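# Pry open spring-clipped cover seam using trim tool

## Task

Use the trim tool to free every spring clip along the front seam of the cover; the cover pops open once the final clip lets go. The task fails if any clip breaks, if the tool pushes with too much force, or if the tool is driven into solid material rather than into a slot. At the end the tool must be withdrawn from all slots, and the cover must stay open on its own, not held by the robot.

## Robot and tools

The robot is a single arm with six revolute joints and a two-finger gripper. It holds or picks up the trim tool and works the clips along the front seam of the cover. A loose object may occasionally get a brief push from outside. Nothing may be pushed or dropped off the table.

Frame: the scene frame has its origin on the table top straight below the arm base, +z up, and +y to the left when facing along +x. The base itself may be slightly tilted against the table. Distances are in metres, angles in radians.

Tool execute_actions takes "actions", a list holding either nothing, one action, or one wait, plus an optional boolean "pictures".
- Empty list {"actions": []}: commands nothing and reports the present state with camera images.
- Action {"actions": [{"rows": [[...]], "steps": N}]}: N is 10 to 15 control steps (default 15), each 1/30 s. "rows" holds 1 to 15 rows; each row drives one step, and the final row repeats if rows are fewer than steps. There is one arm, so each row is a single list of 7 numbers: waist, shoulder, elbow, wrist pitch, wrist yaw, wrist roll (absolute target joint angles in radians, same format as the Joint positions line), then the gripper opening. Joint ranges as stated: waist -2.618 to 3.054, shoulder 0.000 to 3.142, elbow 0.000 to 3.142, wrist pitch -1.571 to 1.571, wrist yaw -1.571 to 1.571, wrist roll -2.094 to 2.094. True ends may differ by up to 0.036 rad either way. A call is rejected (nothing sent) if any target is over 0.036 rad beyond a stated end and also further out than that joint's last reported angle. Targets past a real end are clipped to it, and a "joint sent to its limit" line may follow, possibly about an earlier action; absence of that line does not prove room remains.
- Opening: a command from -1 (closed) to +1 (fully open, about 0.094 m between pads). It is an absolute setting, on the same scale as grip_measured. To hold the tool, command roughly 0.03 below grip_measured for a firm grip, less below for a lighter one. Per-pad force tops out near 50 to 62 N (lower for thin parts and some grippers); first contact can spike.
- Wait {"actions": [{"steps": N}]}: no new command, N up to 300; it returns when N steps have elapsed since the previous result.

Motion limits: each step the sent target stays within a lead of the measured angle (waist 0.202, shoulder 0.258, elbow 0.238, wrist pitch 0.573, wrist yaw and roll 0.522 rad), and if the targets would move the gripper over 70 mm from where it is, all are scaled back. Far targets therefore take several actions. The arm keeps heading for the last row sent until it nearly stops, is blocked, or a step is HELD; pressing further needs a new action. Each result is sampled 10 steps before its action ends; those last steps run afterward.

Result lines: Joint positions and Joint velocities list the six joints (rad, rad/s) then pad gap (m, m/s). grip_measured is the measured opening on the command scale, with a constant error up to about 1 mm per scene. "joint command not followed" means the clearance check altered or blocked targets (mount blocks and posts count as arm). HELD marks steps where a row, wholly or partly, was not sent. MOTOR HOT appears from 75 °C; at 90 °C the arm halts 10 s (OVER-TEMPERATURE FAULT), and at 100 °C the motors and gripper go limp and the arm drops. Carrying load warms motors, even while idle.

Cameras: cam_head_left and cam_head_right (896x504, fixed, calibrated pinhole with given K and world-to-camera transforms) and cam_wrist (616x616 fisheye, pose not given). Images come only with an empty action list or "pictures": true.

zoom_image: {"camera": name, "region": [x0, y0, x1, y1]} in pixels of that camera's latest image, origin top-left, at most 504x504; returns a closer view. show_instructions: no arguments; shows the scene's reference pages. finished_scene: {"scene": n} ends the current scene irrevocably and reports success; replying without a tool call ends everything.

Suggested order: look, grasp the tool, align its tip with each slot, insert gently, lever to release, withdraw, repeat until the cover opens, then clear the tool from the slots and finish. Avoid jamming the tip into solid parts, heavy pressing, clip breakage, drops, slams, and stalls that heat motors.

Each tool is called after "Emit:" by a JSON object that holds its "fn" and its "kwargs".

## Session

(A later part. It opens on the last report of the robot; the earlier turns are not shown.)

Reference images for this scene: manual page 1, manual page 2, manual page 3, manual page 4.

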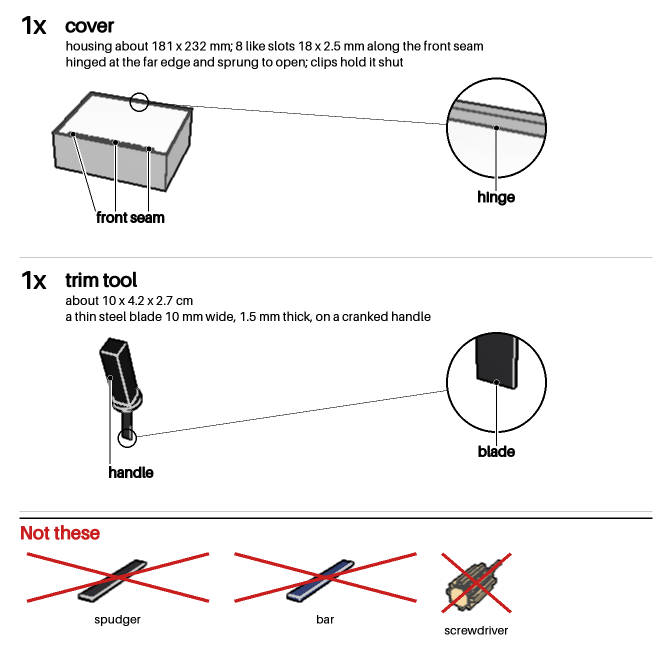

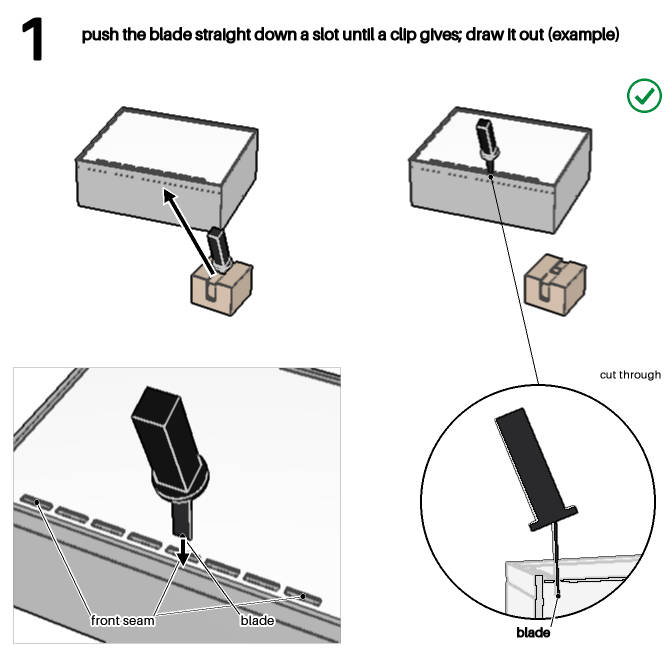

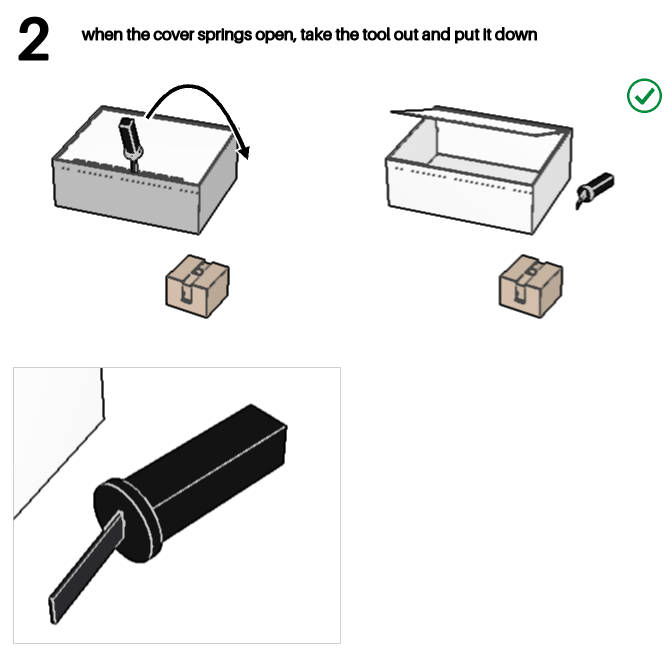

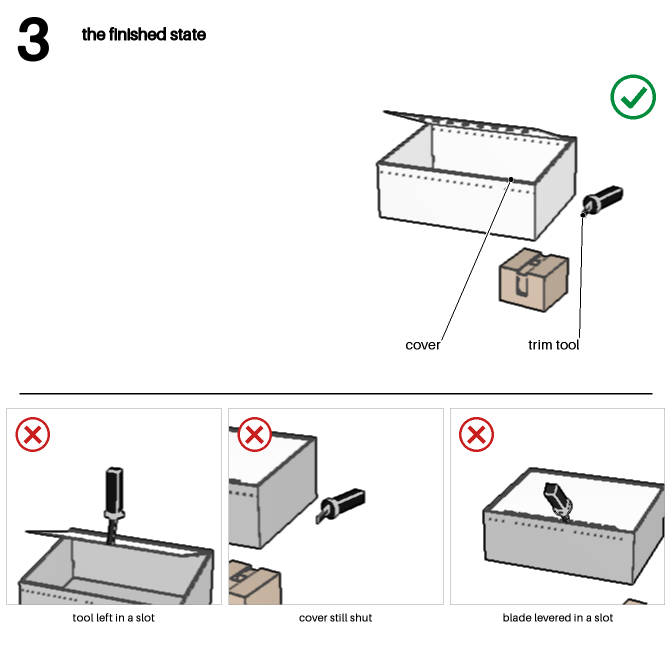

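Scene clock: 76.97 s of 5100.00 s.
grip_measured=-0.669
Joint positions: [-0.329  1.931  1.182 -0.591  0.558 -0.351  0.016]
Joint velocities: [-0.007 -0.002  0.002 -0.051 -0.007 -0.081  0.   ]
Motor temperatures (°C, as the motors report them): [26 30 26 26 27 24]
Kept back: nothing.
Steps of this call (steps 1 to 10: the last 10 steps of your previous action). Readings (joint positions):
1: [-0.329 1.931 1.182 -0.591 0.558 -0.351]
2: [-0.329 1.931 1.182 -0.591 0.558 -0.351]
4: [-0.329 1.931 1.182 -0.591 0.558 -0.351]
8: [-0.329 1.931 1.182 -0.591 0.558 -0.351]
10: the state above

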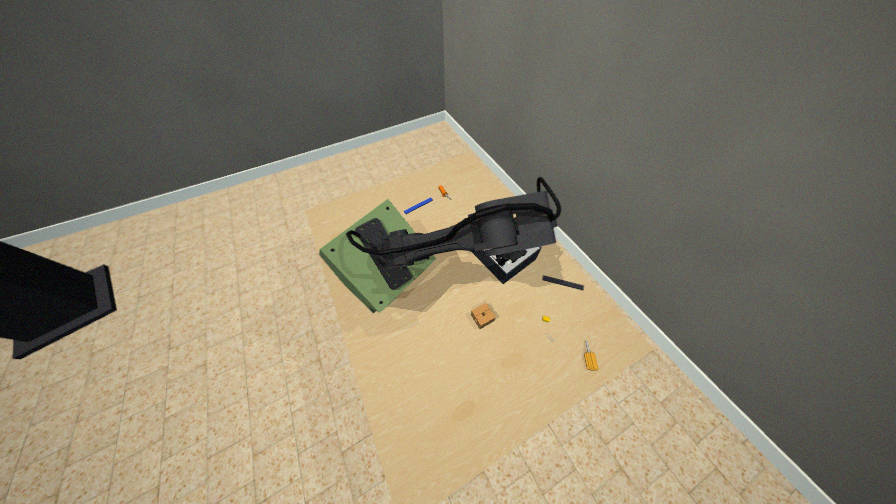

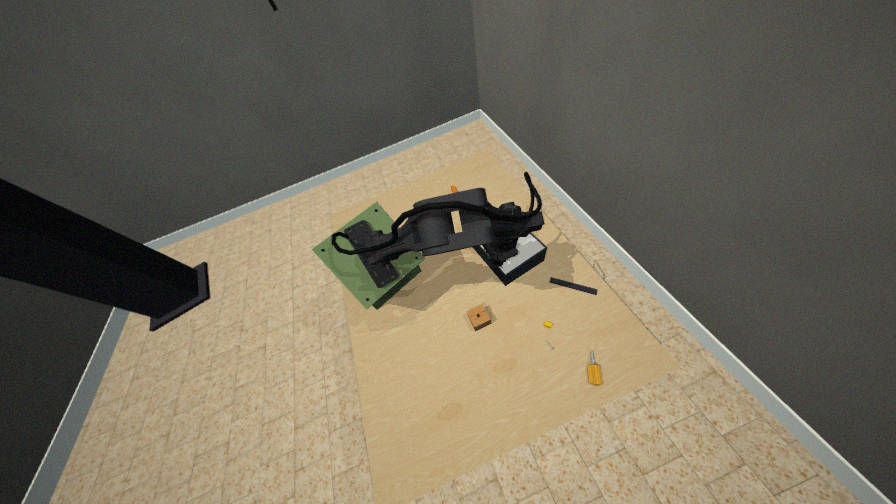

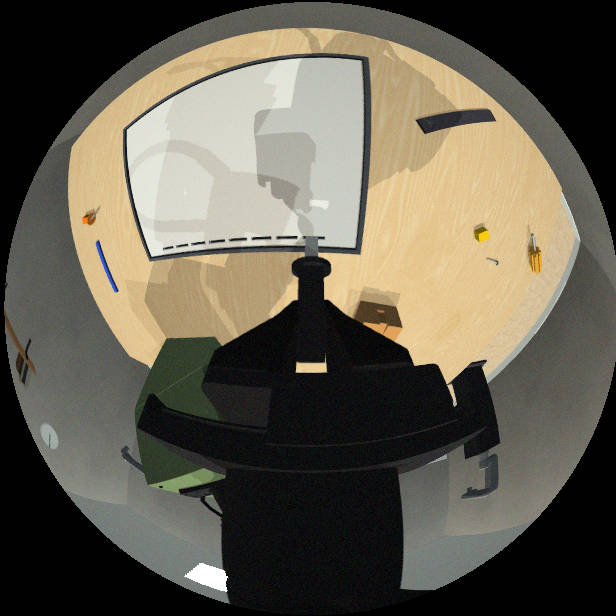

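Emit:
{"fn": "execute_actions", "kwargs": {"actions": [{"rows":[[-0.329,1.901,1.182,-0.591,0.557,-0.351,-0.69],[-0.329,1.901,1.182,-0.591,0.557,-0.351,-0.69],[-0.329,1.903,1.182,-0.621,0.557,-0.351,-0.69],[-0.331,1.905,1.182,-0.621,0.557,-0.351,-0.69],[-0.331,1.905,1.182,-0.615,0.557,-0.351,-0.69]],"steps":12}], "pictures": false}}

Emit:
{"fn": "execute_actions", "kwargs": {"actions": []}}

Emit:
{"fn": "zoom_image", "kwargs": {"camera": "cam_wrist", "region": [262, 210, 362, 280]}}

Scene clock: 79.70 s of 5100.00 s.
grip_measured=-0.669
Joint positions: [-0.329  1.927  1.182 -0.591  0.556 -0.351  0.016]
Joint velocities: [ 0.012 -0.071  0.012  0.051 -0.037 -0.022  0.001]
Motor temperatures (°C, as the motors report them): [26 31 26 26 27 24]
Steps of this call (steps 1 to 15: the robot went on to your last target; steps 16 to 80: nothing new was sent; steps 81 to 82: the first 2 steps of this action). Readings (joint positions):
81: [-0.329 1.929 1.182 -0.591 0.557 -0.351]
82: the state above

Scene clock: 80.03 s of 5100.00 s.
grip_measured=-0.669
Joint positions: [-0.329  1.922  1.182 -0.596  0.556 -0.351  0.016]
Joint velocities: [-0.002  0.002  0.002 -0.007 -0.066  0.051 -0.   ]
Motor temperatures (°C, as the motors report them): [26 31 26 26 27 24]
Kept back: nothing.
Steps of this call (steps 1 to 10: the last 10 steps of your previous action). Readings (joint positions):
1: [-0.329 1.925 1.182 -0.594 0.556 -0.351]
2: [-0.329 1.923 1.182 -0.596 0.556 -0.351]
4: [-0.329 1.922 1.182 -0.596 0.556 -0.351]
8: [-0.329 1.922 1.182 -0.596 0.556 -0.351]
10: the state above

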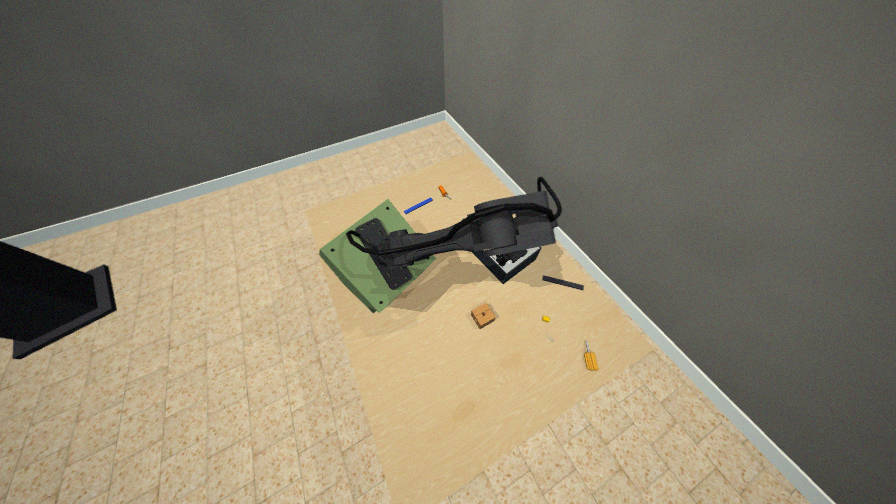

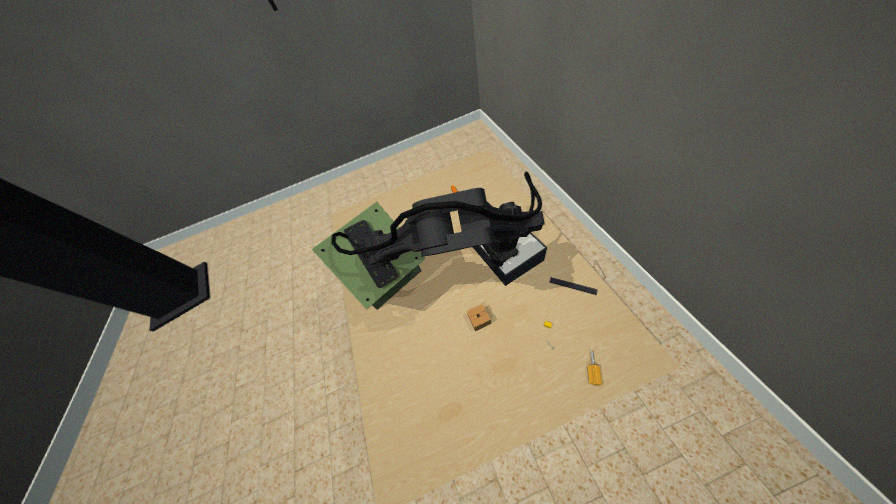

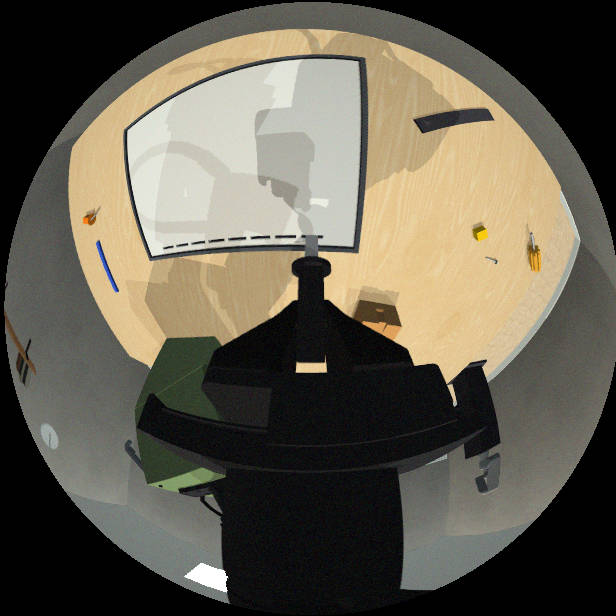

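Region (262, 210, 362, 280) of cam_wrist's 616x616 image, scaled by 5.040, with more detail than that image has; it fills the top 353 rows of this view, and the rest is white.

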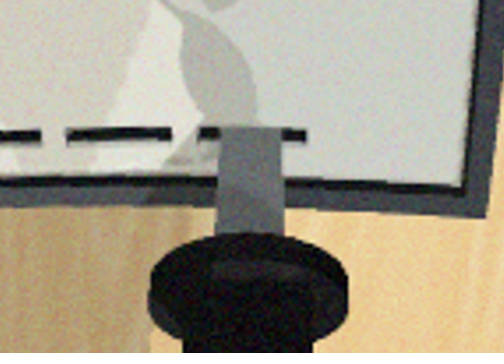

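Emit:
{"fn": "execute_actions", "kwargs": {"actions": [{"rows":[[-0.329,1.915,1.182,-0.626,0.557,-0.351,-0.69],[-0.329,1.915,1.182,-0.622,0.557,-0.351,-0.69],[-0.329,1.915,1.182,-0.619,0.557,-0.351,-0.69]],"steps":10}], "pictures": false}}

Emit:
{"fn": "execute_actions", "kwargs": {"actions": []}}

Emit:
{"fn": "zoom_image", "kwargs": {"camera": "cam_wrist", "region": [262, 210, 362, 280]}}

Scene clock: 81.63 s of 5100.00 s.
grip_measured=-0.669
Joint positions: [-0.329  1.922  1.182 -0.596  0.556 -0.351  0.016]
Joint velocities: [-0.012 -0.012 -0.022 -0.095  0.11  -0.037 -0.001]
Motor temperatures (°C, as the motors report them): [26 31 26 26 27 24]
Kept back: the last 10 steps of this action.
Steps of this call (steps 1 to 15: the robot went on to your last target; steps 16 to 48: nothing new was sent). Readings (joint positions):
1: [-0.329 1.922 1.182 -0.596 0.556 -0.351]
2: [-0.329 1.922 1.182 -0.596 0.556 -0.351]
4: [-0.329 1.922 1.182 -0.596 0.556 -0.351]
8: [-0.329 1.922 1.182 -0.596 0.556 -0.351]
48: the state above

Scene clock: 81.97 s of 5100.00 s.
grip_measured=-0.669
Joint positions: [-0.329  1.922  1.182 -0.597  0.556 -0.351  0.016]
Joint velocities: [ 0.007 -0.012 -0.022 -0.051 -0.022 -0.037 -0.001]
Motor temperatures (°C, as the motors report them): [26 31 26 26 27 24]
Kept back: nothing.
Steps of this call (steps 1 to 10: the last 10 steps of your previous action). Readings (joint positions):
1: [-0.329 1.922 1.182 -0.597 0.556 -0.351]
2: [-0.329 1.922 1.182 -0.597 0.556 -0.351]
4: [-0.329 1.922 1.182 -0.597 0.556 -0.351]
8: [-0.329 1.922 1.182 -0.597 0.556 -0.351]
10: the state above

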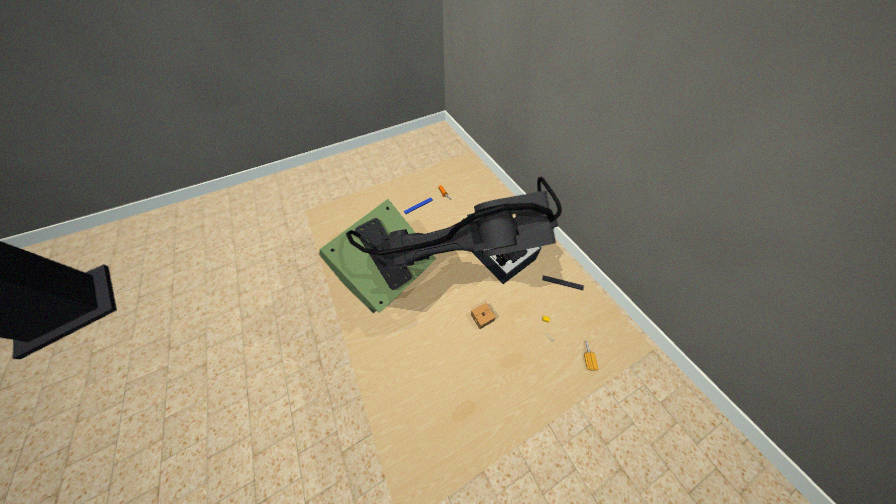

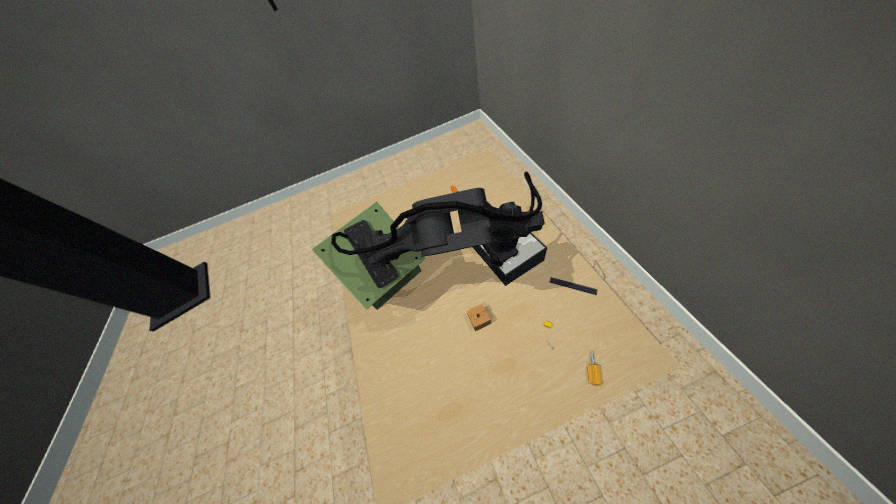

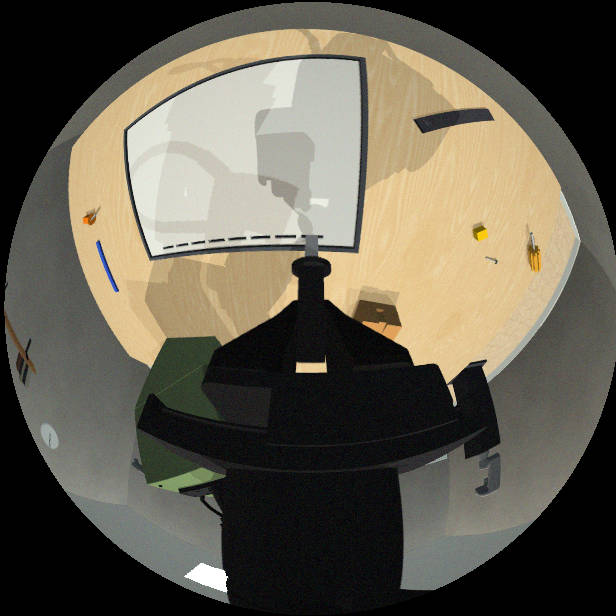

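Region (262, 210, 362, 280) of cam_wrist's 616x616 image, scaled by 5.040, with more detail than that image has; it fills the top 353 rows of this view, and the rest is white.

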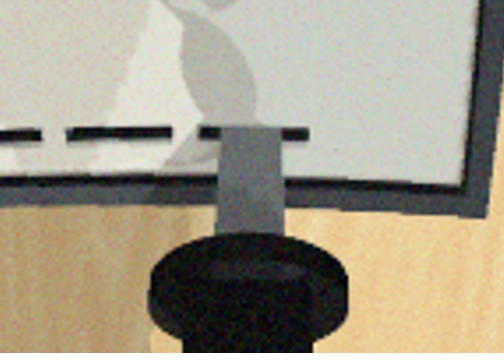

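Emit:
{"fn": "execute_actions", "kwargs": {"actions": [{"rows":[[-0.329,1.915,1.182,-0.630,0.557,-0.351,-0.69],[-0.329,1.915,1.182,-0.630,0.557,-0.351,-0.69],[-0.329,1.915,1.182,-0.628,0.557,-0.351,-0.69],[-0.329,1.915,1.182,-0.622,0.557,-0.351,-0.69]],"steps":10}], "pictures": false}}

Emit:
{"fn": "execute_actions", "kwargs": {"actions": []}}

Emit:
{"fn": "zoom_image", "kwargs": {"camera": "cam_wrist", "region": [262, 210, 362, 280]}}

Scene clock: 82.27 s of 5100.00 s.
grip_measured=-0.669
Joint positions: [-0.329  1.922  1.182 -0.597  0.556 -0.351  0.016]
Joint velocities: [-0.002 -0.007 -0.017 -0.037 -0.007 -0.037  0.   ]
Motor temperatures (°C, as the motors report them): [26 31 26 26 27 24]
Kept back: the last 10 steps of this action.
Steps of this call (steps 1 to 9: the robot went on to your last target). Readings (joint positions):
1: [-0.329 1.922 1.182 -0.597 0.556 -0.351]
2: [-0.329 1.922 1.182 -0.597 0.556 -0.351]
4: [-0.329 1.922 1.182 -0.597 0.556 -0.351]
8: [-0.329 1.922 1.182 -0.597 0.556 -0.351]
9: the state above

Scene clock: 82.60 s of 5100.00 s.
grip_measured=-0.669
Joint positions: [-0.329  1.922  1.182 -0.598  0.556 -0.351  0.016]
Joint velocities: [ 0.012  0.002 -0.017  0.037 -0.051  0.007  0.   ]
Motor temperatures (°C, as the motors report them): [26 31 26 26 27 24]
Kept back: nothing.
Steps of this call (steps 1 to 10: the last 10 steps of your previous action). Readings (joint positions):
1: [-0.329 1.922 1.182 -0.598 0.556 -0.351]
2: [-0.329 1.922 1.182 -0.598 0.556 -0.351]
4: [-0.329 1.922 1.182 -0.598 0.556 -0.351]
8: [-0.329 1.922 1.182 -0.598 0.556 -0.351]
10: the state above

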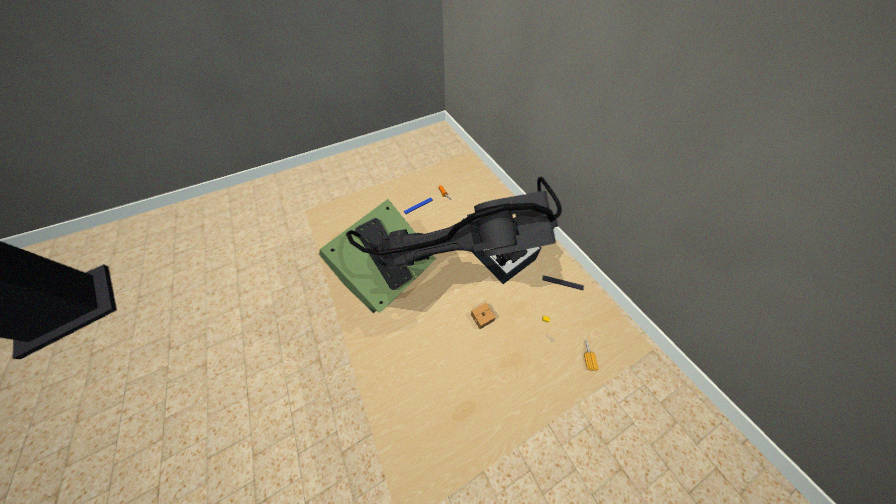

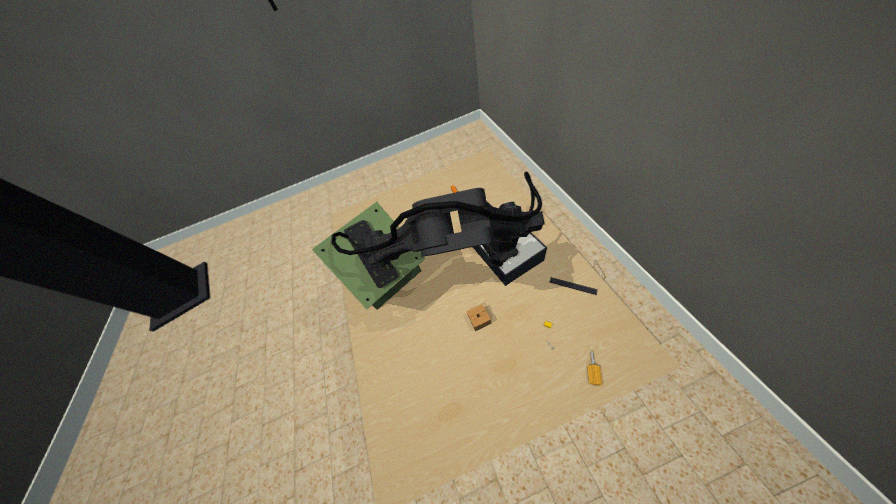

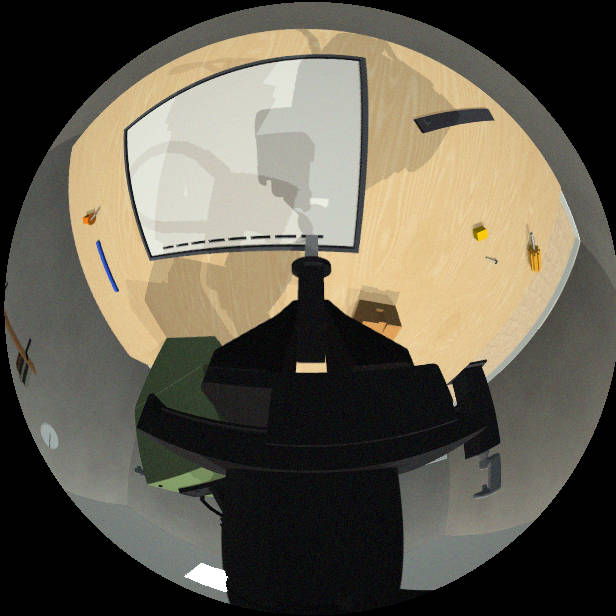

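Region (262, 210, 362, 280) of cam_wrist's 616x616 image, scaled by 5.040, with more detail than that image has; it fills the top 353 rows of this view, and the rest is white.

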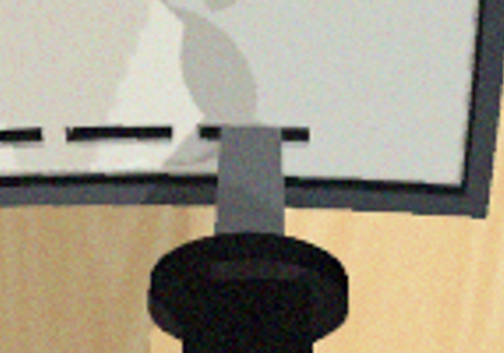

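Emit:
{"fn": "execute_actions", "kwargs": {"actions": [{"rows":[[-0.345,1.952,1.182,-0.572,0.557,-0.351,-0.69],[-0.340,1.953,1.182,-0.572,0.557,-0.351,-0.69],[-0.337,1.951,1.182,-0.576,0.557,-0.351,-0.69],[-0.337,1.946,1.182,-0.580,0.557,-0.351,-0.69],[-0.337,1.942,1.182,-0.580,0.557,-0.351,-0.69],[-0.337,1.940,1.182,-0.580,0.557,-0.351,-0.69]],"steps":12}], "pictures": false}}

Emit:
{"fn": "execute_actions", "kwargs": {"actions": []}}

Emit:
{"fn": "zoom_image", "kwargs": {"camera": "cam_wrist", "region": [262, 210, 362, 280]}}

Scene clock: 84.20 s of 5100.00 s.
grip_measured=-0.669
Joint positions: [-0.332  1.926  1.182 -0.593  0.556 -0.351  0.016]
Joint velocities: [-0.056  0.085  0.002  0.125 -0.022 -0.037  0.001]
Motor temperatures (°C, as the motors report them): [26 31 26 26 27 24]
Steps of this call (steps 1 to 15: the robot went on to your last target; steps 16 to 46: nothing new was sent; steps 47 to 48: the first 2 steps of this action). Readings (joint positions):
47: [-0.330 1.923 1.182 -0.596 0.556 -0.351]
48: the state above

Scene clock: 84.53 s of 5100.00 s.
grip_measured=-0.669
Joint positions: [-0.332  1.928  1.182 -0.59   0.556 -0.351  0.016]
Joint velocities: [-0.007 -0.002 -0.007  0.007  0.007  0.007 -0.   ]
Motor temperatures (°C, as the motors report them): [26 31 26 26 27 24]
Kept back: nothing.
Steps of this call (steps 1 to 10: the last 10 steps of your previous action). Readings (joint positions):
1: [-0.332 1.928 1.182 -0.591 0.556 -0.351]
2: [-0.332 1.928 1.182 -0.590 0.556 -0.351]
4: [-0.332 1.928 1.182 -0.590 0.556 -0.351]
8: [-0.332 1.928 1.182 -0.590 0.556 -0.351]
10: the state above

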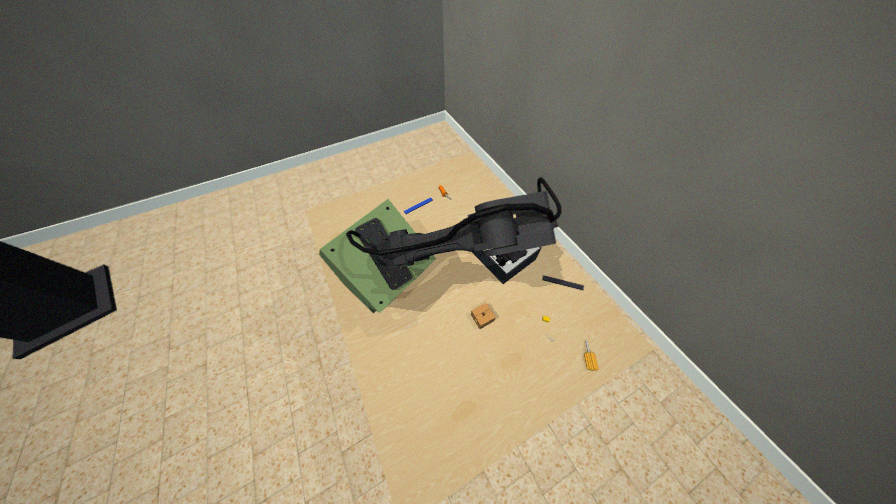

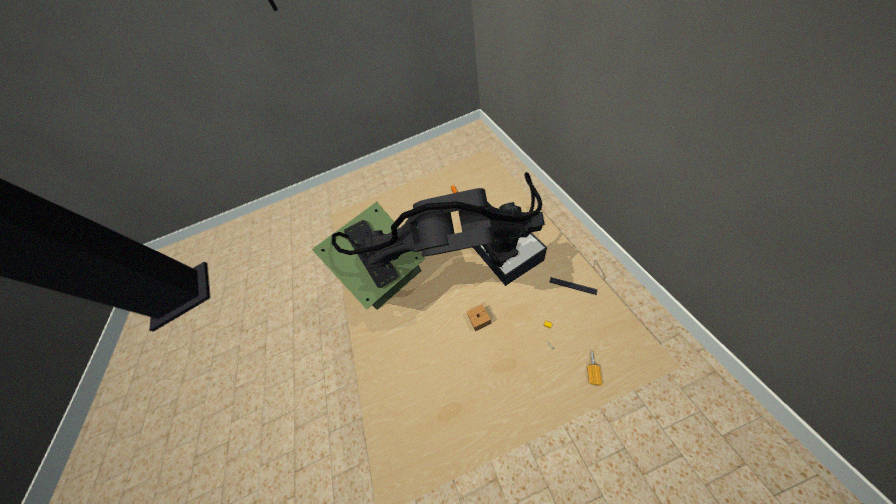

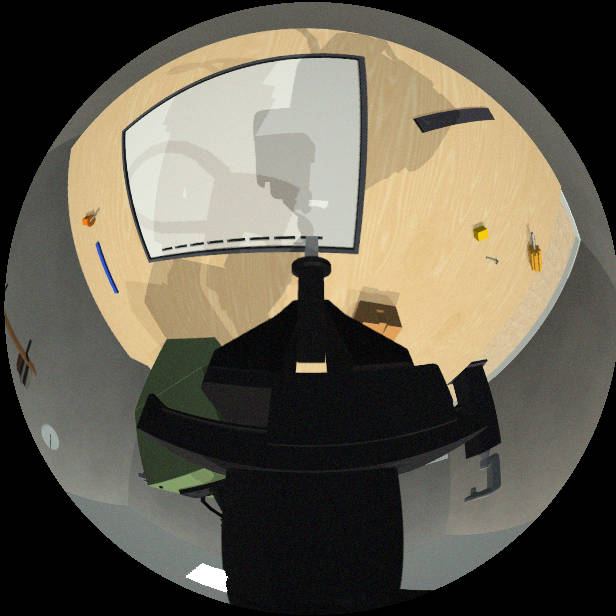

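Region (262, 210, 362, 280) of cam_wrist's 616x616 image, scaled by 5.040, with more detail than that image has; it fills the top 353 rows of this view, and the rest is white.

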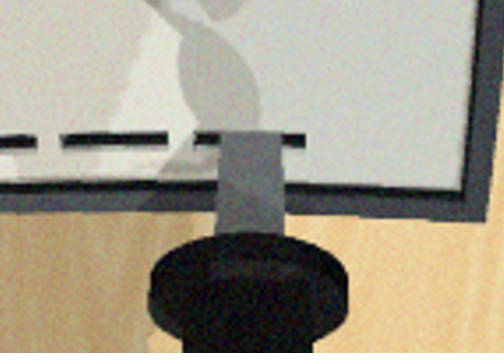

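Emit:
{"fn": "execute_actions", "kwargs": {"actions": [{"rows":[[-0.337,1.950,1.182,-0.575,0.557,-0.351,-0.69],[-0.337,1.955,1.182,-0.575,0.557,-0.351,-0.69],[-0.337,1.958,1.182,-0.575,0.557,-0.351,-0.69],[-0.337,1.960,1.182,-0.575,0.557,-0.351,-0.69],[-0.337,1.962,1.182,-0.575,0.557,-0.351,-0.69],[-0.337,1.964,1.182,-0.575,0.557,-0.351,-0.69],[-0.337,1.966,1.182,-0.575,0.557,-0.351,-0.69],[-0.337,1.968,1.182,-0.575,0.557,-0.351,-0.69],[-0.337,1.970,1.182,-0.575,0.557,-0.351,-0.69],[-0.337,1.972,1.182,-0.575,0.557,-0.351,-0.69],[-0.337,1.974,1.182,-0.575,0.557,-0.351,-0.69],[-0.337,1.976,1.182,-0.575,0.557,-0.351,-0.69]],"steps":15}], "pictures": false}}

Emit:
{"fn": "execute_actions", "kwargs": {"actions": [], "pictures": false}}

Scene clock: 86.70 s of 5100.00 s.
grip_measured=-0.669
Joint positions: [-0.332  1.928  1.182 -0.59   0.556 -0.351  0.016]
Joint velocities: [-0.017  0.002  0.002  0.037  0.037 -0.037 -0.001]
Motor temperatures (°C, as the motors report them): [26 31 26 26 27 24]
Steps of this call (steps 1 to 15: the robot went on to your last target; steps 16 to 60: nothing new was sent; steps 61 to 65: the first 5 steps of this action). Readings (joint positions):
61: [-0.332 1.928 1.182 -0.590 0.556 -0.351]
62: [-0.332 1.928 1.182 -0.590 0.556 -0.351]
64: [-0.332 1.928 1.182 -0.590 0.556 -0.351]
65: the state above

Scene clock: 87.03 s of 5100.00 s.
grip_measured=-0.669
Joint positions: [-0.332  1.933  1.182 -0.589  0.558 -0.351  0.016]
Joint velocities: [-0.017  0.007 -0.012 -0.051 -0.022 -0.066 -0.001]
Motor temperatures (°C, as the motors report them): [26 31 26 26 27 24]
Kept back: nothing.
Steps of this call (steps 1 to 10: the last 10 steps of your previous action). Readings (joint positions):
1: [-0.332 1.929 1.182 -0.590 0.556 -0.351]
2: [-0.332 1.930 1.182 -0.590 0.557 -0.351]
4: [-0.332 1.931 1.182 -0.590 0.558 -0.351]
8: [-0.332 1.933 1.182 -0.589 0.558 -0.351]
10: the state above

Emit:
{"fn": "execute_actions", "kwargs": {"actions": [{"rows":[[-0.337,1.977,1.182,-0.573,0.557,-0.351,-0.69],[-0.337,1.979,1.182,-0.573,0.557,-0.351,-0.69],[-0.337,1.981,1.182,-0.573,0.557,-0.351,-0.69],[-0.337,1.983,1.182,-0.573,0.557,-0.351,-0.69],[-0.337,1.985,1.182,-0.573,0.557,-0.351,-0.69],[-0.337,1.987,1.182,-0.573,0.557,-0.351,-0.69],[-0.337,1.989,1.182,-0.573,0.557,-0.351,-0.69],[-0.337,1.990,1.182,-0.573,0.557,-0.351,-0.69],[-0.337,1.991,1.182,-0.573,0.557,-0.351,-0.69],[-0.337,1.992,1.182,-0.573,0.557,-0.351,-0.69]],"steps":12}], "pictures": false}}

Emit:
{"fn": "execute_actions", "kwargs": {"actions": [], "pictures": false}}

Scene clock: 87.77 s of 5100.00 s.
grip_measured=-0.669
Joint positions: [-0.332  1.933  1.182 -0.589  0.558 -0.351  0.016]
Joint velocities: [-0.007  0.007  0.002  0.007 -0.007 -0.051 -0.002]
Motor temperatures (°C, as the motors report them): [26 31 26 26 27 24]
Steps of this call (steps 1 to 15: the robot went on to your last target; steps 16 to 20: nothing new was sent; steps 21 to 22: the first 2 steps of this action). Readings (joint positions):
21: [-0.332 1.933 1.182 -0.589 0.558 -0.351]
22: the state above

Scene clock: 88.10 s of 5100.00 s.
grip_measured=-0.669
Joint positions: [-0.332  1.951  1.182 -0.573  0.566 -0.351  0.016]
Joint velocities: [-0.002 -0.012 -0.007  0.037 -0.022 -0.051 -0.   ]
Motor temperatures (°C, as the motors report them): [26 31 26 26 27 24]
Kept back: nothing.
Steps of this call (steps 1 to 10: the last 10 steps of your previous action). Readings (joint positions):
1: [-0.332 1.933 1.182 -0.589 0.558 -0.351]
2: [-0.332 1.933 1.182 -0.589 0.558 -0.351]
4: [-0.332 1.934 1.182 -0.589 0.558 -0.351]
8: [-0.332 1.947 1.182 -0.575 0.562 -0.351]
10: the state above

Emit:
{"fn": "execute_actions", "kwargs": {"actions": [{"rows":[[-0.332,1.935,1.182,-0.590,0.550,-0.351,-0.69],[-0.332,1.928,1.182,-0.598,0.550,-0.351,-0.69],[-0.332,1.925,1.182,-0.600,0.550,-0.351,-0.69],[-0.332,1.922,1.182,-0.603,0.550,-0.351,-0.69],[-0.332,1.919,1.182,-0.606,0.550,-0.351,-0.69],[-0.330,1.916,1.182,-0.609,0.550,-0.351,-0.69],[-0.326,1.913,1.182,-0.612,0.550,-0.351,-0.69],[-0.322,1.910,1.182,-0.615,0.550,-0.351,-0.69],[-0.318,1.907,1.182,-0.618,0.550,-0.351,-0.69],[-0.315,1.904,1.182,-0.621,0.550,-0.351,-0.69],[-0.313,1.901,1.182,-0.624,0.550,-0.351,-0.69],[-0.311,1.898,1.182,-0.627,0.550,-0.351,-0.69],[-0.309,1.895,1.182,-0.630,0.550,-0.351,-0.69],[-0.307,1.892,1.182,-0.632,0.553,-0.351,-0.69],[-0.306,1.889,1.182,-0.634,0.555,-0.351,-0.69]],"steps":15}], "pictures": false}}

Emit:
{"fn": "execute_actions", "kwargs": {"actions": [{"steps":10}], "pictures": true}}

Emit:
{"fn": "zoom_image", "kwargs": {"camera": "cam_wrist", "region": [212, 210, 362, 280]}}

Scene clock: 89.47 s of 5100.00 s.
grip_measured=-0.669
Joint positions: [-0.332  1.947  1.182 -0.572  0.562 -0.351  0.016]
Joint velocities: [ 0.002 -0.017 -0.012 -0.037  0.007  0.022 -0.   ]
Motor temperatures (°C, as the motors report them): [26 31 26 26 27 24]
Steps of this call (steps 1 to 30: the robot went on to your last target; steps 31 to 36: nothing new was sent; steps 37 to 41: the first 5 steps of this action). Readings (joint positions):
37: [-0.332 1.949 1.182 -0.573 0.565 -0.351]
38: [-0.332 1.947 1.182 -0.572 0.562 -0.351]
40: [-0.332 1.947 1.182 -0.572 0.562 -0.351]
41: the state above

Scene clock: 89.80 s of 5100.00 s.
grip_measured=-0.669
Joint positions: [-0.331  1.923  1.182 -0.595  0.555 -0.351  0.016]
Joint velocities: [ 0.037 -0.173 -0.007 -0.183  0.037  0.081 -0.   ]
Motor temperatures (°C, as the motors report them): [26 31 26 26 27 24]
Kept back: nothing.
Steps of this call (steps 1 to 10: the last 10 steps of your previous action). Readings (joint positions):
1: [-0.332 1.947 1.182 -0.572 0.562 -0.351]
2: [-0.332 1.946 1.182 -0.572 0.561 -0.351]
4: [-0.332 1.943 1.182 -0.574 0.560 -0.351]
8: [-0.332 1.932 1.182 -0.585 0.555 -0.351]
10: the state above

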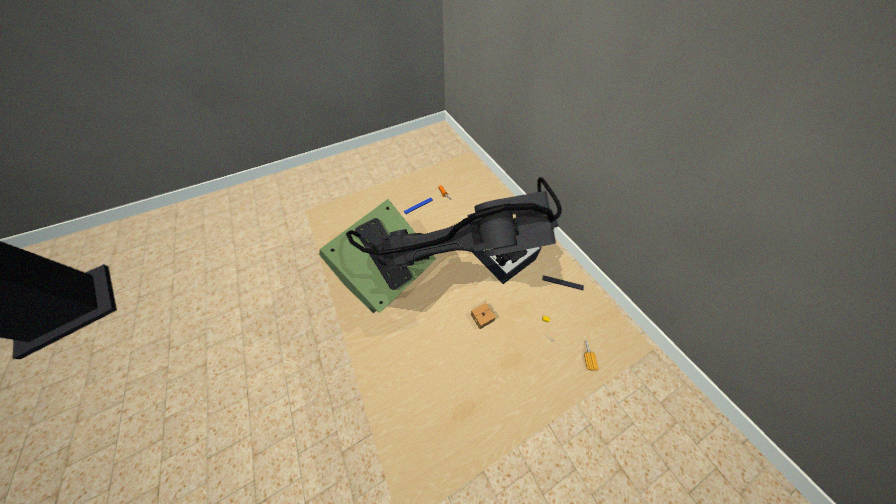

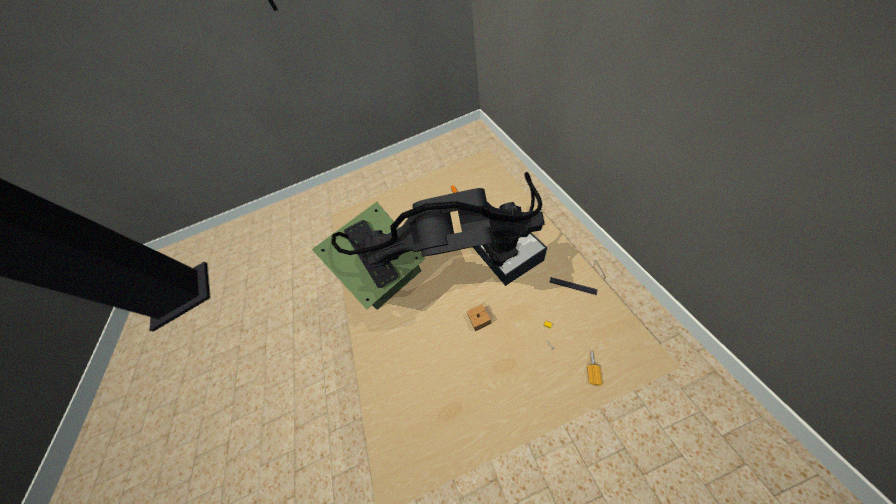

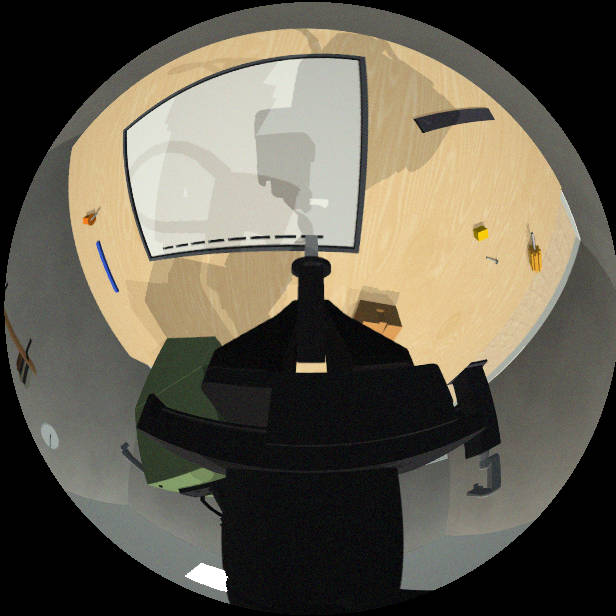

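Region (212, 210, 362, 280) of cam_wrist's 616x616 image, scaled by 3.360, with more detail than that image has; it fills the top 235 rows of this view, and the rest is white.

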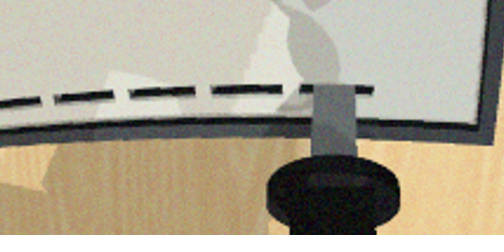

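Emit:
{"fn": "execute_actions", "kwargs": {"actions": [{"rows":[[-0.295,1.905,1.170,-0.614,0.565,-0.335,-0.69],[-0.288,1.905,1.160,-0.614,0.568,-0.326,-0.69],[-0.281,1.910,1.155,-0.610,0.571,-0.317,-0.69],[-0.274,1.920,1.152,-0.600,0.574,-0.308,-0.69],[-0.268,1.930,1.149,-0.595,0.577,-0.299,-0.69],[-0.262,1.934,1.146,-0.593,0.580,-0.290,-0.69],[-0.257,1.936,1.143,-0.593,0.582,-0.281,-0.69],[-0.253,1.936,1.140,-0.593,0.584,-0.273,-0.69],[-0.250,1.936,1.138,-0.593,0.584,-0.267,-0.69],[-0.248,1.936,1.136,-0.593,0.584,-0.264,-0.69]],"steps":15}], "pictures": false}}

Emit:
{"fn": "execute_actions", "kwargs": {"actions": [{"steps":22}], "pictures": true}}

Emit:
{"fn": "zoom_image", "kwargs": {"camera": "cam_wrist", "region": [262, 210, 362, 280]}}

Scene clock: 94.33 s of 5100.00 s.
grip_measured=-0.669
Joint positions: [-0.305  1.906  1.182 -0.616  0.562 -0.332  0.016]
Joint velocities: [ 0.222  0.027 -0.017  0.022  0.139  0.168 -0.   ]
Motor temperatures (°C, as the motors report them): [26 31 26 26 27 24]
Steps of this call (steps 1 to 30: the robot went on to your last target; steps 31 to 90: nothing new was sent; then 1.37 s passed at rest; steps 91 to 95: the first 5 steps of this action). Readings (joint positions):
91: [-0.324 1.905 1.182 -0.617 0.555 -0.350]
92: [-0.322 1.905 1.182 -0.617 0.556 -0.347]
94: [-0.312 1.905 1.182 -0.617 0.560 -0.338]
95: the state above

Scene clock: 95.07 s of 5100.00 s.
grip_measured=-0.669
Joint positions: [-0.264  1.924  1.156 -0.607  0.574 -0.273  0.016]
Joint velocities: [ 0.007  0.002 -0.007  0.095  0.022  0.051  0.   ]
Motor temperatures (°C, as the motors report them): [26 31 26 26 27 24]
Kept back: nothing.
Steps of this call (steps 1 to 10: the last 10 steps of your previous action; steps 11 to 22: the robot went on to your last target). Readings (joint positions):
1: [-0.297 1.907 1.182 -0.614 0.564 -0.326]
2: [-0.289 1.910 1.180 -0.612 0.566 -0.319]
4: [-0.274 1.915 1.172 -0.607 0.569 -0.305]
8: [-0.264 1.923 1.157 -0.607 0.570 -0.286]
22: the state above

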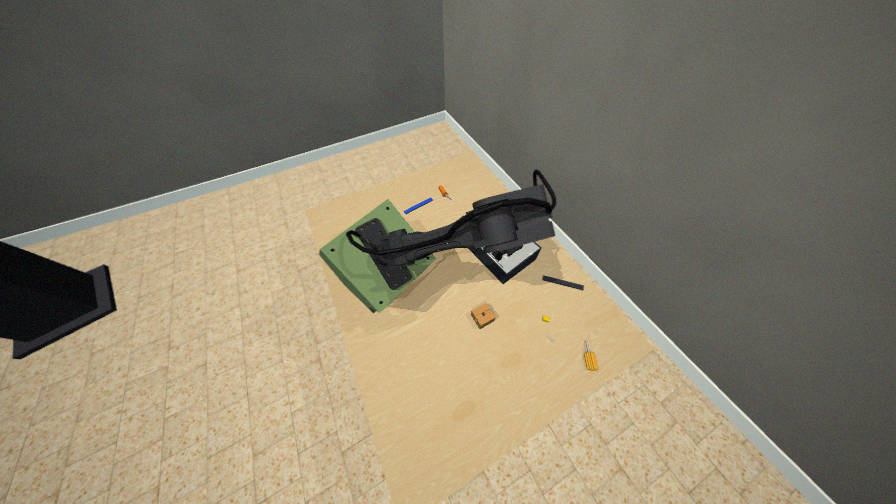

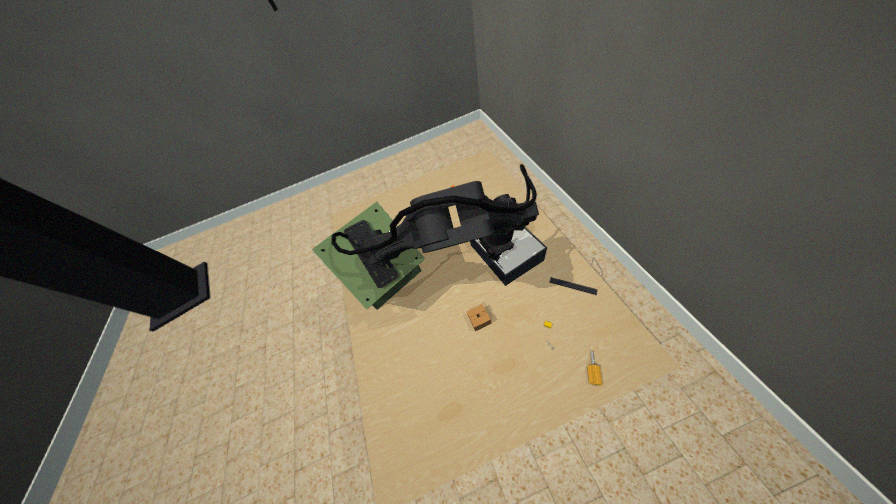

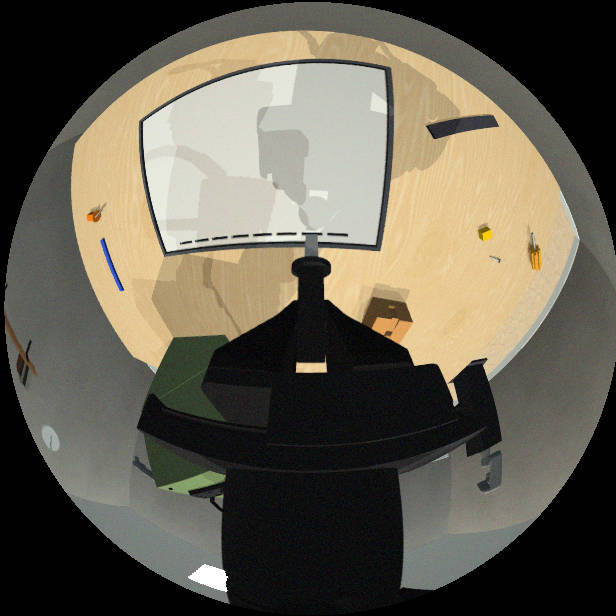

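Region (262, 210, 362, 280) of cam_wrist's 616x616 image, scaled by 5.040, with more detail than that image has; it fills the top 353 rows of this view, and the rest is white.

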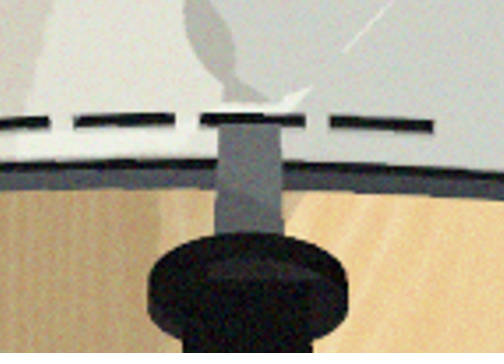

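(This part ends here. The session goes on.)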